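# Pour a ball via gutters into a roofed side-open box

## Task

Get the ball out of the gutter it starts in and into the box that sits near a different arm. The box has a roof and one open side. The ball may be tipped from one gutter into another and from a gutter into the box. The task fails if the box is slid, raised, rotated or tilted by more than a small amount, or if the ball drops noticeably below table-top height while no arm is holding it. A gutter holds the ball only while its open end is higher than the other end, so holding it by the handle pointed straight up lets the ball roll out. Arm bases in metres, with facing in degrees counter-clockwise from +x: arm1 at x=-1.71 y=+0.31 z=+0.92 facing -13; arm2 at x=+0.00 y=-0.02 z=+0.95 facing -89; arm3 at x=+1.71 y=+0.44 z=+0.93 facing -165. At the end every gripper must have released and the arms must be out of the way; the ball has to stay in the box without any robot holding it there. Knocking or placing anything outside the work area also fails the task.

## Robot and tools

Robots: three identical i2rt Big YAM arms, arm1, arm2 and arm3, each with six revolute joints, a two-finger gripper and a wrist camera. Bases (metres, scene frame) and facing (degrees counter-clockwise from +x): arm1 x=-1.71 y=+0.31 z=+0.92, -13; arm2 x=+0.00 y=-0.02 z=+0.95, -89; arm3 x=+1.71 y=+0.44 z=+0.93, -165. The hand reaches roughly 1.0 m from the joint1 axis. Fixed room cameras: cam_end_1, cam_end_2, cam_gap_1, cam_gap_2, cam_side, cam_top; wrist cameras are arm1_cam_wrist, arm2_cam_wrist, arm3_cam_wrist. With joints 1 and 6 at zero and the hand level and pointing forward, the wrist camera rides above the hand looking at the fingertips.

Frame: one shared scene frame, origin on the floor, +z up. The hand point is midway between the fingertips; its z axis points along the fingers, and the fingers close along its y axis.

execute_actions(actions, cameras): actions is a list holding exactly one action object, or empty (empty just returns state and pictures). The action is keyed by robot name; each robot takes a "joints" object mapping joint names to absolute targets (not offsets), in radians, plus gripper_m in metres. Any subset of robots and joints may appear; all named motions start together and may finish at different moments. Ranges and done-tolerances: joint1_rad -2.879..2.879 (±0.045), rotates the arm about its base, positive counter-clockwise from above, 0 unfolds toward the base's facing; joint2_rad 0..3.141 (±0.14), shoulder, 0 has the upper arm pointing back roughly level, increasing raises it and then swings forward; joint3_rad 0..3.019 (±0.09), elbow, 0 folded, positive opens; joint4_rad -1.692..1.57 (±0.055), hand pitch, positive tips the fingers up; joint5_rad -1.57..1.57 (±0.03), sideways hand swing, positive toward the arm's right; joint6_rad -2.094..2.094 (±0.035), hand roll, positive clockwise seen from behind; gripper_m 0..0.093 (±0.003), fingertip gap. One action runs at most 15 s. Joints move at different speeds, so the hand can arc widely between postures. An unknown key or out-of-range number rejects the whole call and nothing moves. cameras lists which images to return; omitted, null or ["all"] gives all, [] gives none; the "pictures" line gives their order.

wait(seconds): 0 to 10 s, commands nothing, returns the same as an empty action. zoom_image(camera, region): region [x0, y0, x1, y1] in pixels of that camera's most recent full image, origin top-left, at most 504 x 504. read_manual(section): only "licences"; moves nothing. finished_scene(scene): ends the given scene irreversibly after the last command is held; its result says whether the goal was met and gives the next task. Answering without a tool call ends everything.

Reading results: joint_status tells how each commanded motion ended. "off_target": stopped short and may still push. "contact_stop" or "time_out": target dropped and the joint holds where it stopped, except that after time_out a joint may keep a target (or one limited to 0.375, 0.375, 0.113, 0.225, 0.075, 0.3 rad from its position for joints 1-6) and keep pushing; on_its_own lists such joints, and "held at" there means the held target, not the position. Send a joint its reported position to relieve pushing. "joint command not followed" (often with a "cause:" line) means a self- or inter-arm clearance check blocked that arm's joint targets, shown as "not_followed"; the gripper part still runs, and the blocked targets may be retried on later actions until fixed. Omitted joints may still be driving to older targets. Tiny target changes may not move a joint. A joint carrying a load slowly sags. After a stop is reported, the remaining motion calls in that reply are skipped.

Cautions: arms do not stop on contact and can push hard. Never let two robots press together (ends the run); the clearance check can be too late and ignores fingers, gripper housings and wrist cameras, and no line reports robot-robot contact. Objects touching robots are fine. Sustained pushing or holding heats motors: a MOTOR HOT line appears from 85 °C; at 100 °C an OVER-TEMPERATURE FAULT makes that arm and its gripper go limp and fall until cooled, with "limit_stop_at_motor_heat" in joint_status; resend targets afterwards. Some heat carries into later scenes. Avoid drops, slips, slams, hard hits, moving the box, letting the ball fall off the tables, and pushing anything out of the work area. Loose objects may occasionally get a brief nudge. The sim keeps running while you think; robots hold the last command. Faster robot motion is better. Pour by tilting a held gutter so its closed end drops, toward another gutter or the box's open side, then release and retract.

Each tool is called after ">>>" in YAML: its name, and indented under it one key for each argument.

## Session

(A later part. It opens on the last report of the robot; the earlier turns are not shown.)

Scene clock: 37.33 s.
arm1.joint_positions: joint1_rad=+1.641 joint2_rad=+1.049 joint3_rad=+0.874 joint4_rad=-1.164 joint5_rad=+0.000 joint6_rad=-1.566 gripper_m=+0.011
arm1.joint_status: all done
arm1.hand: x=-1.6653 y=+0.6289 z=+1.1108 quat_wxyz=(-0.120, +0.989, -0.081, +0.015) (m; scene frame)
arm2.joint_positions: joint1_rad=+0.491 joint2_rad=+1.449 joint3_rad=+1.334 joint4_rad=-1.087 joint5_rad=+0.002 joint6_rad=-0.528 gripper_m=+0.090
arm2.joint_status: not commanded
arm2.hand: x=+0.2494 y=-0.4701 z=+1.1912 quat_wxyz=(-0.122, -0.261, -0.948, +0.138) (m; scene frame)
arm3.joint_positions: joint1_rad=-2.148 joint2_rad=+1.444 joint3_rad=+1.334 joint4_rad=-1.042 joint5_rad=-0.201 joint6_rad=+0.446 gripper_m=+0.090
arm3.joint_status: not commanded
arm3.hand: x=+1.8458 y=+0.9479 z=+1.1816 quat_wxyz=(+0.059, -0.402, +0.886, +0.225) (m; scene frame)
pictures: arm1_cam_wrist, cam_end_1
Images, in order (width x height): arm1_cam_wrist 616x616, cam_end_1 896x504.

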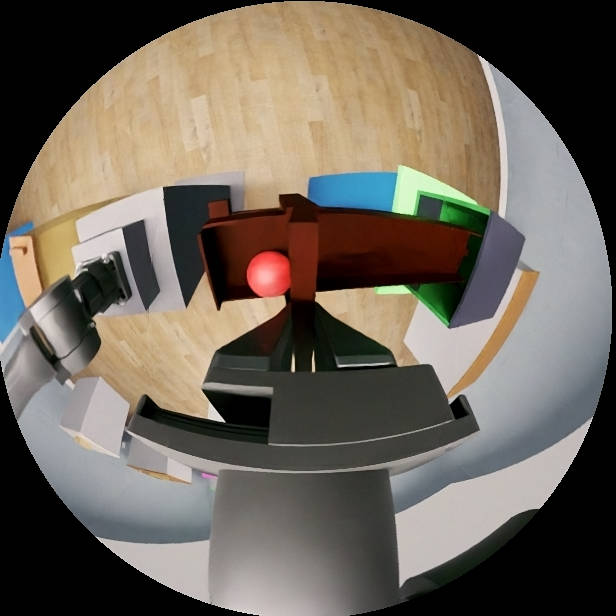

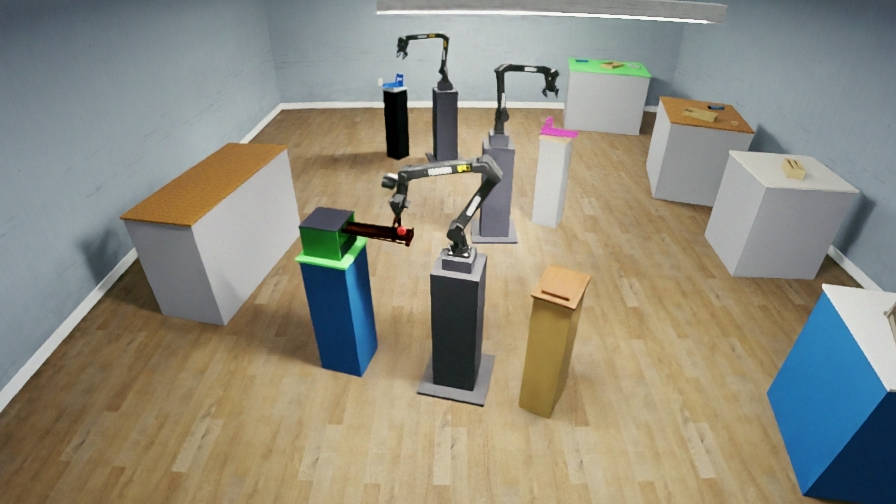

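>>> execute_actions:
  actions:
    - {"arm1":{"joints":{"joint2_rad":1.38,"joint3_rad":1.2,"joint4_rad":-1.27}}}
  cameras: []

>>> wait:
  seconds: 1

>>> zoom_image:
  camera: "cam_end_1"
  region: [280, 170, 480, 290]

Scene clock: 38.57 s.
arm1.joint_positions: joint1_rad=+1.641 joint2_rad=+1.395 joint3_rad=+1.150 joint4_rad=-1.259 joint5_rad=+0.000 joint6_rad=-1.567 gripper_m=+0.011
arm1.joint_status: all done
arm1.hand: x=-1.6516 y=+0.7126 z=+1.1019 quat_wxyz=(-0.038, +0.996, -0.082, +0.009) (m; scene frame)
arm2.joint_positions: joint1_rad=+0.491 joint2_rad=+1.449 joint3_rad=+1.334 joint4_rad=-1.087 joint5_rad=+0.002 joint6_rad=-0.528 gripper_m=+0.090
arm2.joint_status: not commanded
arm2.hand: x=+0.2494 y=-0.4701 z=+1.1912 quat_wxyz=(-0.122, -0.261, -0.948, +0.138) (m; scene frame)
arm3.joint_positions: joint1_rad=-2.148 joint2_rad=+1.444 joint3_rad=+1.334 joint4_rad=-1.042 joint5_rad=-0.201 joint6_rad=+0.446 gripper_m=+0.090
arm3.joint_status: not commanded
arm3.hand: x=+1.8458 y=+0.9479 z=+1.1816 quat_wxyz=(+0.059, -0.402, +0.886, +0.225) (m; scene frame)
pictures: none
No camera images: the call's "cameras" was empty. Leave "cameras" out to get every camera's image.

Scene clock: 39.57 s.
arm1.joint_positions: joint1_rad=+1.641 joint2_rad=+1.395 joint3_rad=+1.150 joint4_rad=-1.259 joint5_rad=+0.000 joint6_rad=-1.567 gripper_m=+0.011
arm1.joint_status: all done
arm1.hand: x=-1.6516 y=+0.7126 z=+1.1019 quat_wxyz=(-0.038, +0.996, -0.082, +0.009) (m; scene frame)
arm2.joint_positions: joint1_rad=+0.491 joint2_rad=+1.449 joint3_rad=+1.334 joint4_rad=-1.087 joint5_rad=+0.002 joint6_rad=-0.528 gripper_m=+0.090
arm2.joint_status: not commanded
arm2.hand: x=+0.2494 y=-0.4701 z=+1.1912 quat_wxyz=(-0.122, -0.261, -0.948, +0.138) (m; scene frame)
arm3.joint_positions: joint1_rad=-2.148 joint2_rad=+1.444 joint3_rad=+1.334 joint4_rad=-1.042 joint5_rad=-0.201 joint6_rad=+0.446 gripper_m=+0.090
arm3.joint_status: not commanded
arm3.hand: x=+1.8458 y=+0.9479 z=+1.1816 quat_wxyz=(+0.059, -0.402, +0.886, +0.225) (m; scene frame)
wait: 1.00 s; at rest by 0.27 s
pictures: arm1_cam_wrist, arm2_cam_wrist, arm3_cam_wrist, cam_end_1, cam_end_2, cam_gap_1, cam_gap_2, cam_side, cam_top
Images, in order (width x height): arm1_cam_wrist 616x616, arm2_cam_wrist 616x616, arm3_cam_wrist 616x616, cam_end_1 896x504, cam_end_2 896x504, cam_gap_1 896x504, cam_gap_2 896x504, cam_side 896x504, cam_top 896x504.

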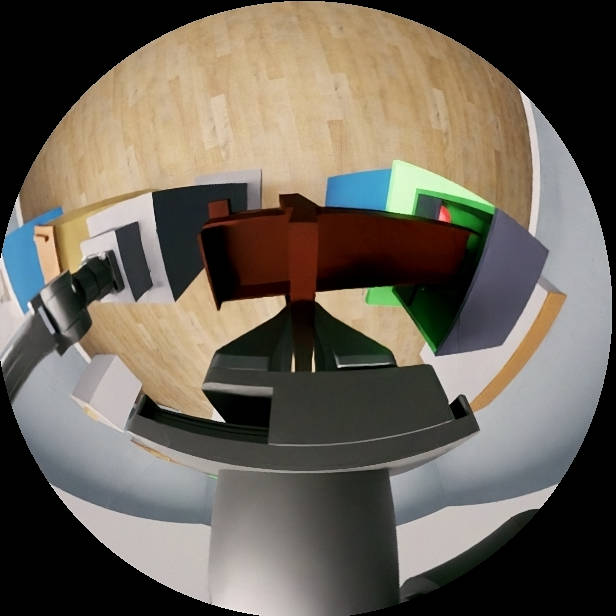

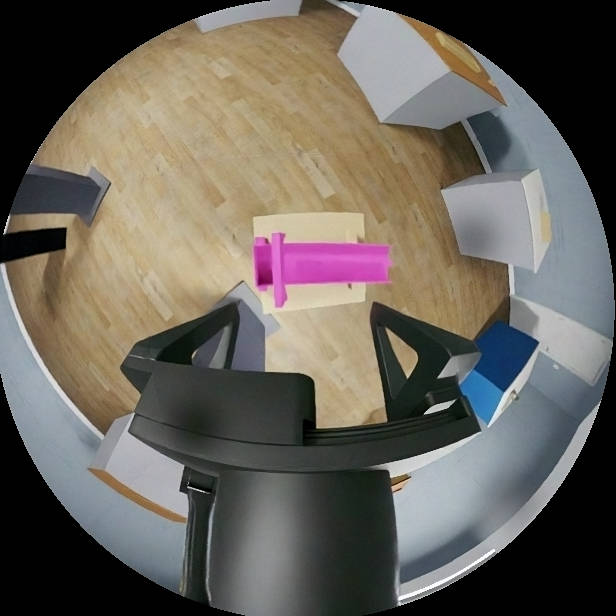

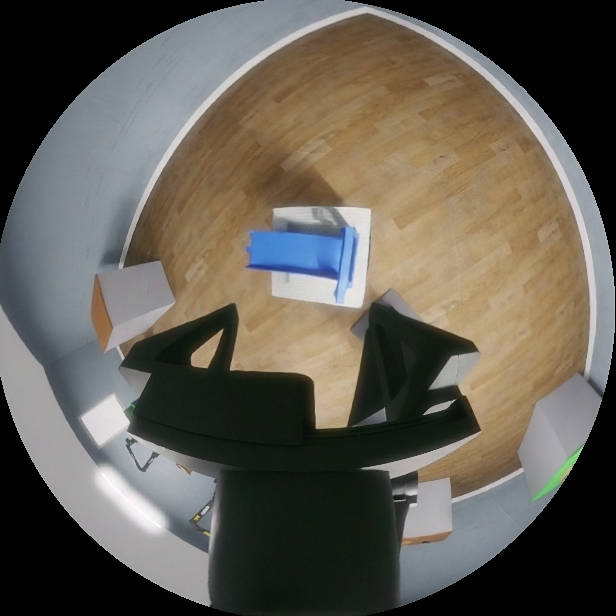

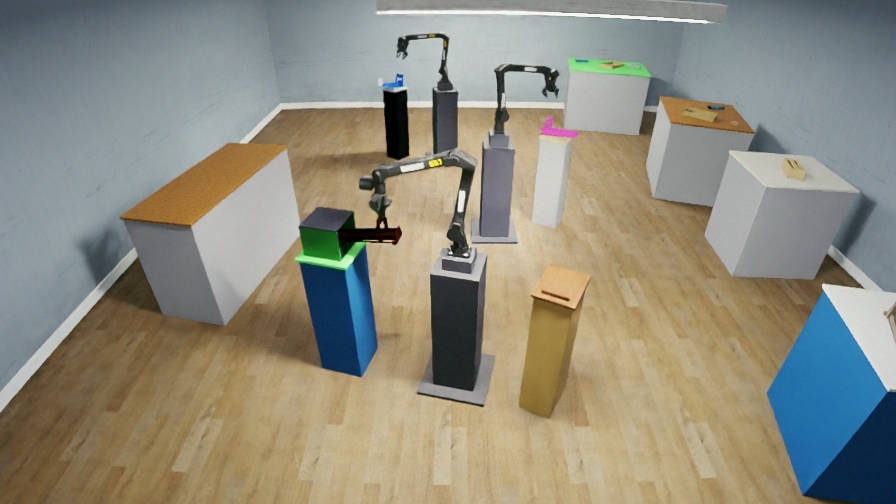

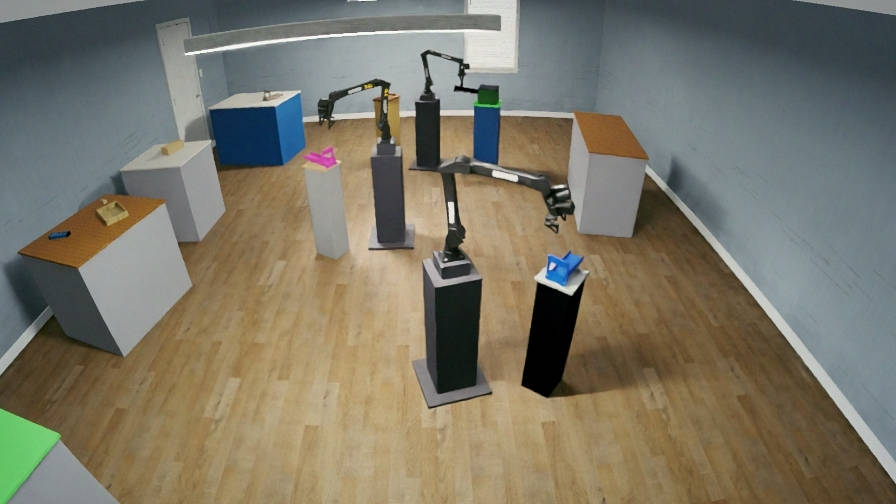

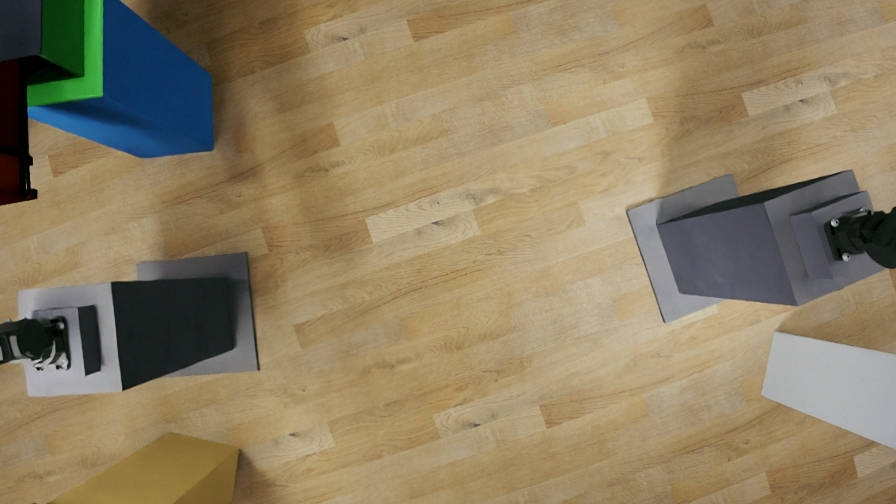

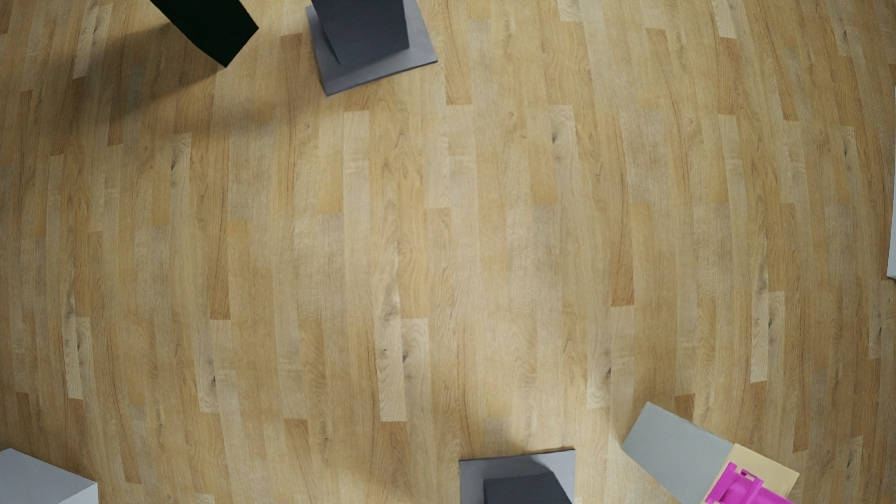

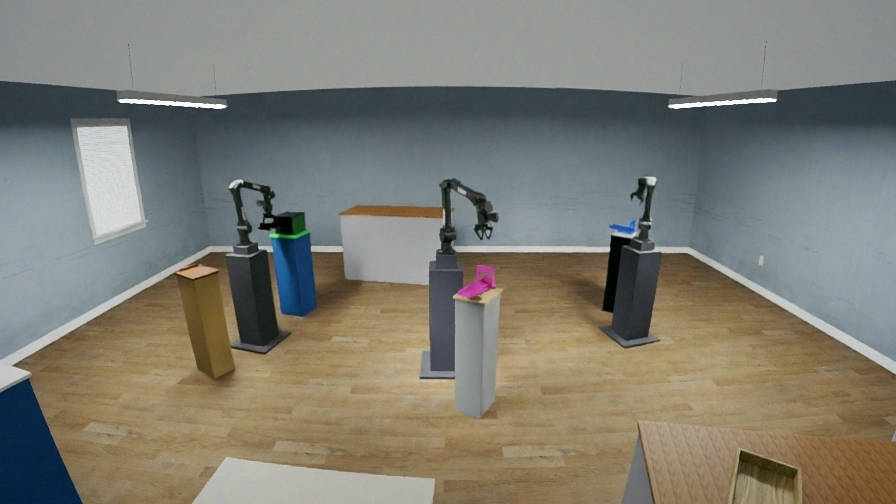

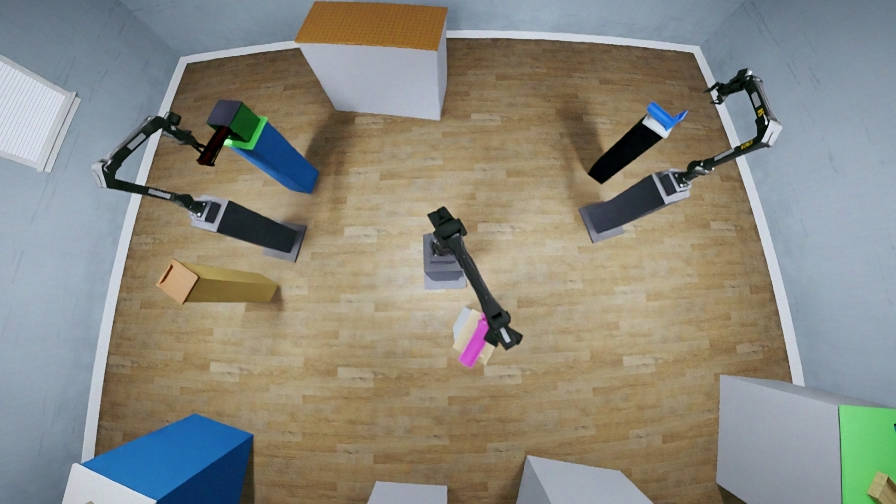

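Region (280, 170, 480, 290) of cam_end_1's 896x504 image, scaled by 2.520, with more detail than that image has; it fills the top 302 rows of this view, and the rest is white.

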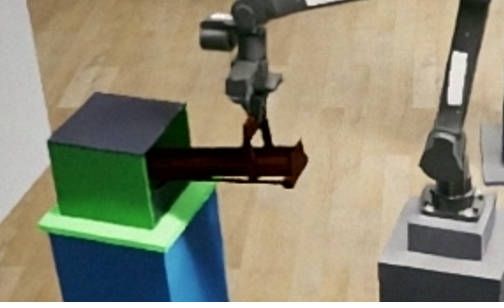

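>>> execute_actions:
  actions:
    - {"arm1":{"joints":{"joint2_rad":0.95,"joint3_rad":0.8,"joint4_rad":-1.3}}}
  cameras: ["cam_end_1"]

>>> execute_actions:
  actions:
    - {"arm1":{"joints":{"joint1_rad":-1.585,"joint6_rad":0.265}}}
  cameras: []

>>> execute_actions:
  actions:
    - {"arm1":{"joints":{"joint2_rad":1.6,"joint3_rad":1.47,"joint4_rad":-1.4}}}
  cameras: []

>>> execute_actions:
  actions:
    - {"arm1":{"joints":{"joint2_rad":1.81,"joint4_rad":-1.18}}}
  cameras: ["cam_end_1"]

Scene clock: 40.93 s.
arm1.joint_positions: joint1_rad=+1.641 joint2_rad=+0.952 joint3_rad=+0.796 joint4_rad=-1.296 joint5_rad=+0.000 joint6_rad=-1.567 gripper_m=+0.011
arm1.joint_status: all done
arm1.hand: x=-1.6748 y=+0.5691 z=+1.0981 quat_wxyz=(-0.064, +0.995, -0.081, +0.011) (m; scene frame)
arm2.joint_positions: joint1_rad=+0.491 joint2_rad=+1.449 joint3_rad=+1.334 joint4_rad=-1.087 joint5_rad=+0.002 joint6_rad=-0.528 gripper_m=+0.090
arm2.joint_status: not commanded
arm2.hand: x=+0.2494 y=-0.4701 z=+1.1912 quat_wxyz=(-0.122, -0.261, -0.948, +0.138) (m; scene frame)
arm3.joint_positions: joint1_rad=-2.148 joint2_rad=+1.444 joint3_rad=+1.334 joint4_rad=-1.042 joint5_rad=-0.201 joint6_rad=+0.446 gripper_m=+0.090
arm3.joint_status: not commanded
arm3.hand: x=+1.8458 y=+0.9479 z=+1.1816 quat_wxyz=(+0.059, -0.402, +0.886, +0.225) (m; scene frame)
pictures: cam_end_1
Images, in order (width x height): cam_end_1 896x504.

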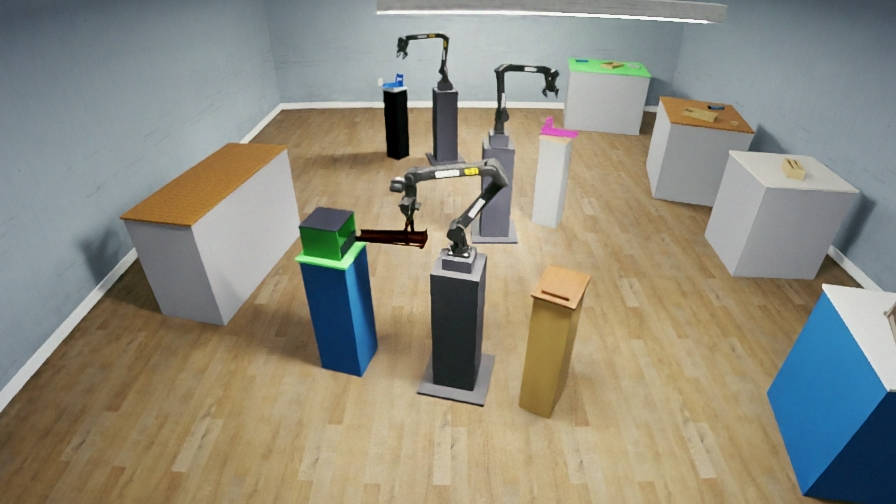

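Scene clock: 43.53 s.
arm1.joint_positions: joint1_rad=-1.575 joint2_rad=+0.952 joint3_rad=+0.796 joint4_rad=-1.296 joint5_rad=+0.000 joint6_rad=+0.259 gripper_m=+0.011
arm1.joint_status: all done
arm1.hand: x=-1.7790 y=+0.0518 z=+1.0924 quat_wxyz=(-0.043, -0.857, -0.512, +0.034) (m; scene frame)
arm2.joint_positions: joint1_rad=+0.491 joint2_rad=+1.449 joint3_rad=+1.334 joint4_rad=-1.087 joint5_rad=+0.002 joint6_rad=-0.528 gripper_m=+0.090
arm2.joint_status: not commanded
arm2.hand: x=+0.2494 y=-0.4701 z=+1.1912 quat_wxyz=(-0.122, -0.261, -0.948, +0.138) (m; scene frame)
arm3.joint_positions: joint1_rad=-2.148 joint2_rad=+1.444 joint3_rad=+1.334 joint4_rad=-1.042 joint5_rad=-0.201 joint6_rad=+0.446 gripper_m=+0.090
arm3.joint_status: not commanded
arm3.hand: x=+1.8458 y=+0.9479 z=+1.1816 quat_wxyz=(+0.059, -0.402, +0.886, +0.225) (m; scene frame)
pictures: none
No camera images: the call's "cameras" was empty. Leave "cameras" out to get every camera's image.

Scene clock: 44.97 s.
arm1.joint_positions: joint1_rad=-1.575 joint2_rad=+1.605 joint3_rad=+1.410 joint4_rad=-1.394 joint5_rad=-0.001 joint6_rad=+0.260 gripper_m=+0.011
arm1.joint_status: all done
arm1.hand: x=-1.8275 y=-0.1515 z=+1.1019 quat_wxyz=(+0.006, -0.858, -0.513, -0.015) (m; scene frame)
arm2.joint_positions: joint1_rad=+0.491 joint2_rad=+1.449 joint3_rad=+1.334 joint4_rad=-1.087 joint5_rad=+0.002 joint6_rad=-0.528 gripper_m=+0.090
arm2.joint_status: not commanded
arm2.hand: x=+0.2494 y=-0.4701 z=+1.1912 quat_wxyz=(-0.122, -0.261, -0.948, +0.138) (m; scene frame)
arm3.joint_positions: joint1_rad=-2.148 joint2_rad=+1.444 joint3_rad=+1.334 joint4_rad=-1.042 joint5_rad=-0.201 joint6_rad=+0.446 gripper_m=+0.090
arm3.joint_status: not commanded
arm3.hand: x=+1.8458 y=+0.9479 z=+1.1816 quat_wxyz=(+0.059, -0.402, +0.886, +0.225) (m; scene frame)
pictures: none
No camera images: the call's "cameras" was empty. Leave "cameras" out to get every camera's image.

Scene clock: 46.00 s.
arm1.joint_positions: joint1_rad=-1.574 joint2_rad=+1.790 joint3_rad=+1.437 joint4_rad=-1.208 joint5_rad=+0.018 joint6_rad=+0.278 gripper_m=+0.012
arm1.joint_status: all done
arm1.hand: x=-1.8427 y=-0.2072 z=+1.0221 quat_wxyz=(+0.002, -0.863, -0.505, +0.002) (m; scene frame)
arm2.joint_positions: joint1_rad=+0.491 joint2_rad=+1.449 joint3_rad=+1.334 joint4_rad=-1.087 joint5_rad=+0.002 joint6_rad=-0.528 gripper_m=+0.090
arm2.joint_status: not commanded
arm2.hand: x=+0.2494 y=-0.4701 z=+1.1912 quat_wxyz=(-0.122, -0.261, -0.948, +0.138) (m; scene frame)
arm3.joint_positions: joint1_rad=-2.148 joint2_rad=+1.444 joint3_rad=+1.334 joint4_rad=-1.042 joint5_rad=-0.201 joint6_rad=+0.446 gripper_m=+0.090
arm3.joint_status: not commanded
arm3.hand: x=+1.8458 y=+0.9479 z=+1.1816 quat_wxyz=(+0.059, -0.402, +0.886, +0.225) (m; scene frame)
pictures: cam_end_1
Images, in order (width x height): cam_end_1 896x504.

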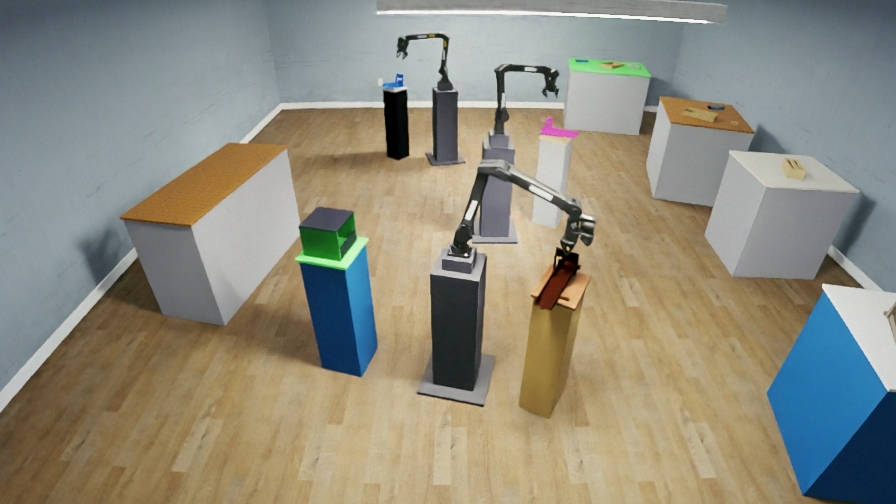

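>>> execute_actions:
  actions:
    - {"arm1":{"joints":{"gripper_m":0.09}}}
  cameras: []

>>> execute_actions:
  actions:
    - {"arm1":{"joints":{"joint2_rad":1.5}}}
  cameras: ["cam_end_1","cam_gap_1"]

>>> finished_scene:
  scene: 2

Scene clock: 46.77 s.
arm1.joint_positions: joint1_rad=-1.575 joint2_rad=+1.791 joint3_rad=+1.437 joint4_rad=-1.195 joint5_rad=-0.002 joint6_rad=+0.272 gripper_m=+0.090
arm1.joint_status: all done
arm1.hand: x=-1.8403 y=-0.2108 z=+1.0217 quat_wxyz=(-0.009, -0.862, -0.508, -0.001) (m; scene frame)
arm2.joint_positions: joint1_rad=+0.491 joint2_rad=+1.449 joint3_rad=+1.334 joint4_rad=-1.087 joint5_rad=+0.002 joint6_rad=-0.528 gripper_m=+0.090
arm2.joint_status: not commanded
arm2.hand: x=+0.2494 y=-0.4701 z=+1.1912 quat_wxyz=(-0.122, -0.261, -0.948, +0.138) (m; scene frame)
arm3.joint_positions: joint1_rad=-2.148 joint2_rad=+1.444 joint3_rad=+1.334 joint4_rad=-1.042 joint5_rad=-0.201 joint6_rad=+0.446 gripper_m=+0.090
arm3.joint_status: not commanded
arm3.hand: x=+1.8458 y=+0.9479 z=+1.1816 quat_wxyz=(+0.059, -0.402, +0.886, +0.225) (m; scene frame)
pictures: none
No camera images: the call's "cameras" was empty. Leave "cameras" out to get every camera's image.

Scene clock: 48.13 s.
arm1.joint_positions: joint1_rad=-1.575 joint2_rad=+1.488 joint3_rad=+1.450 joint4_rad=-1.195 joint5_rad=-0.002 joint6_rad=+0.272 gripper_m=+0.090
arm1.joint_status: all done
arm1.hand: x=-1.8395 y=-0.1994 z=+1.1813 quat_wxyz=(-0.121, -0.851, -0.500, +0.108) (m; scene frame)
arm2.joint_positions: joint1_rad=+0.491 joint2_rad=+1.449 joint3_rad=+1.334 joint4_rad=-1.087 joint5_rad=+0.002 joint6_rad=-0.528 gripper_m=+0.090
arm2.joint_status: not commanded
arm2.hand: x=+0.2494 y=-0.4701 z=+1.1912 quat_wxyz=(-0.122, -0.261, -0.948, +0.138) (m; scene frame)
arm3.joint_positions: joint1_rad=-2.148 joint2_rad=+1.444 joint3_rad=+1.334 joint4_rad=-1.042 joint5_rad=-0.201 joint6_rad=+0.446 gripper_m=+0.090
arm3.joint_status: not commanded
arm3.hand: x=+1.8458 y=+0.9479 z=+1.1816 quat_wxyz=(+0.059, -0.402, +0.886, +0.225) (m; scene frame)
pictures: cam_end_1, cam_gap_1
Images, in order (width x height): cam_end_1 896x504, cam_gap_1 896x504.

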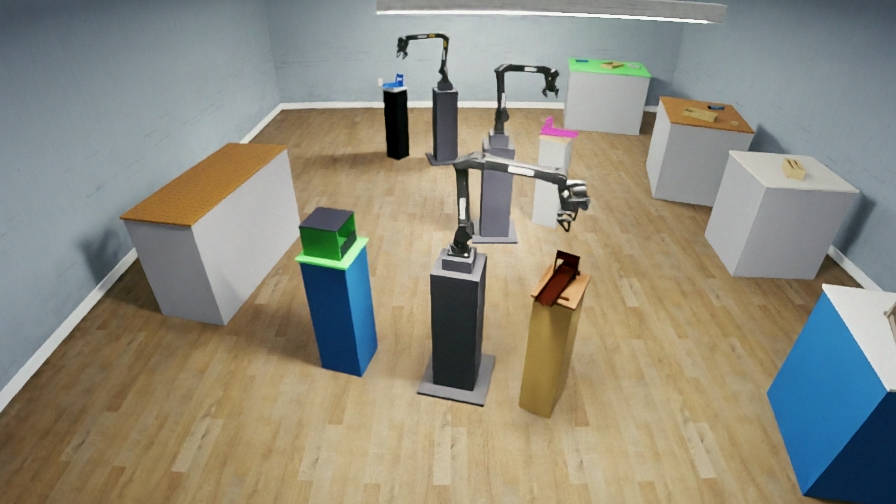

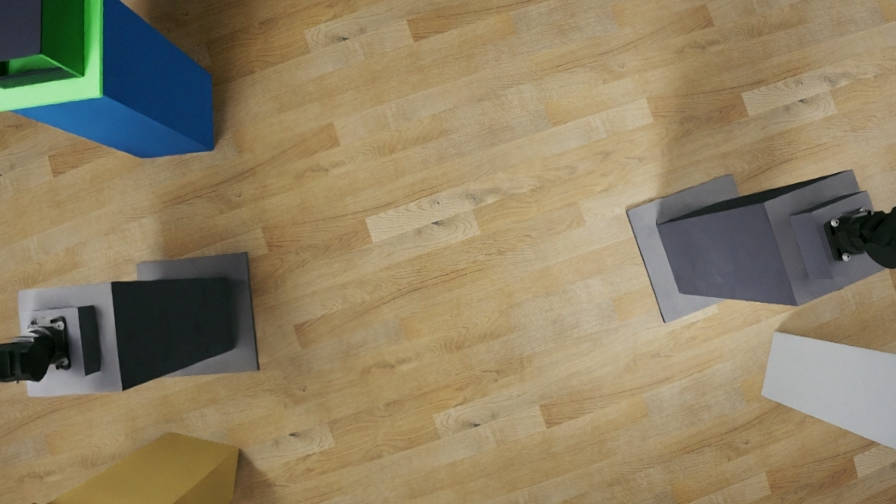

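The scene is finished: the task was done.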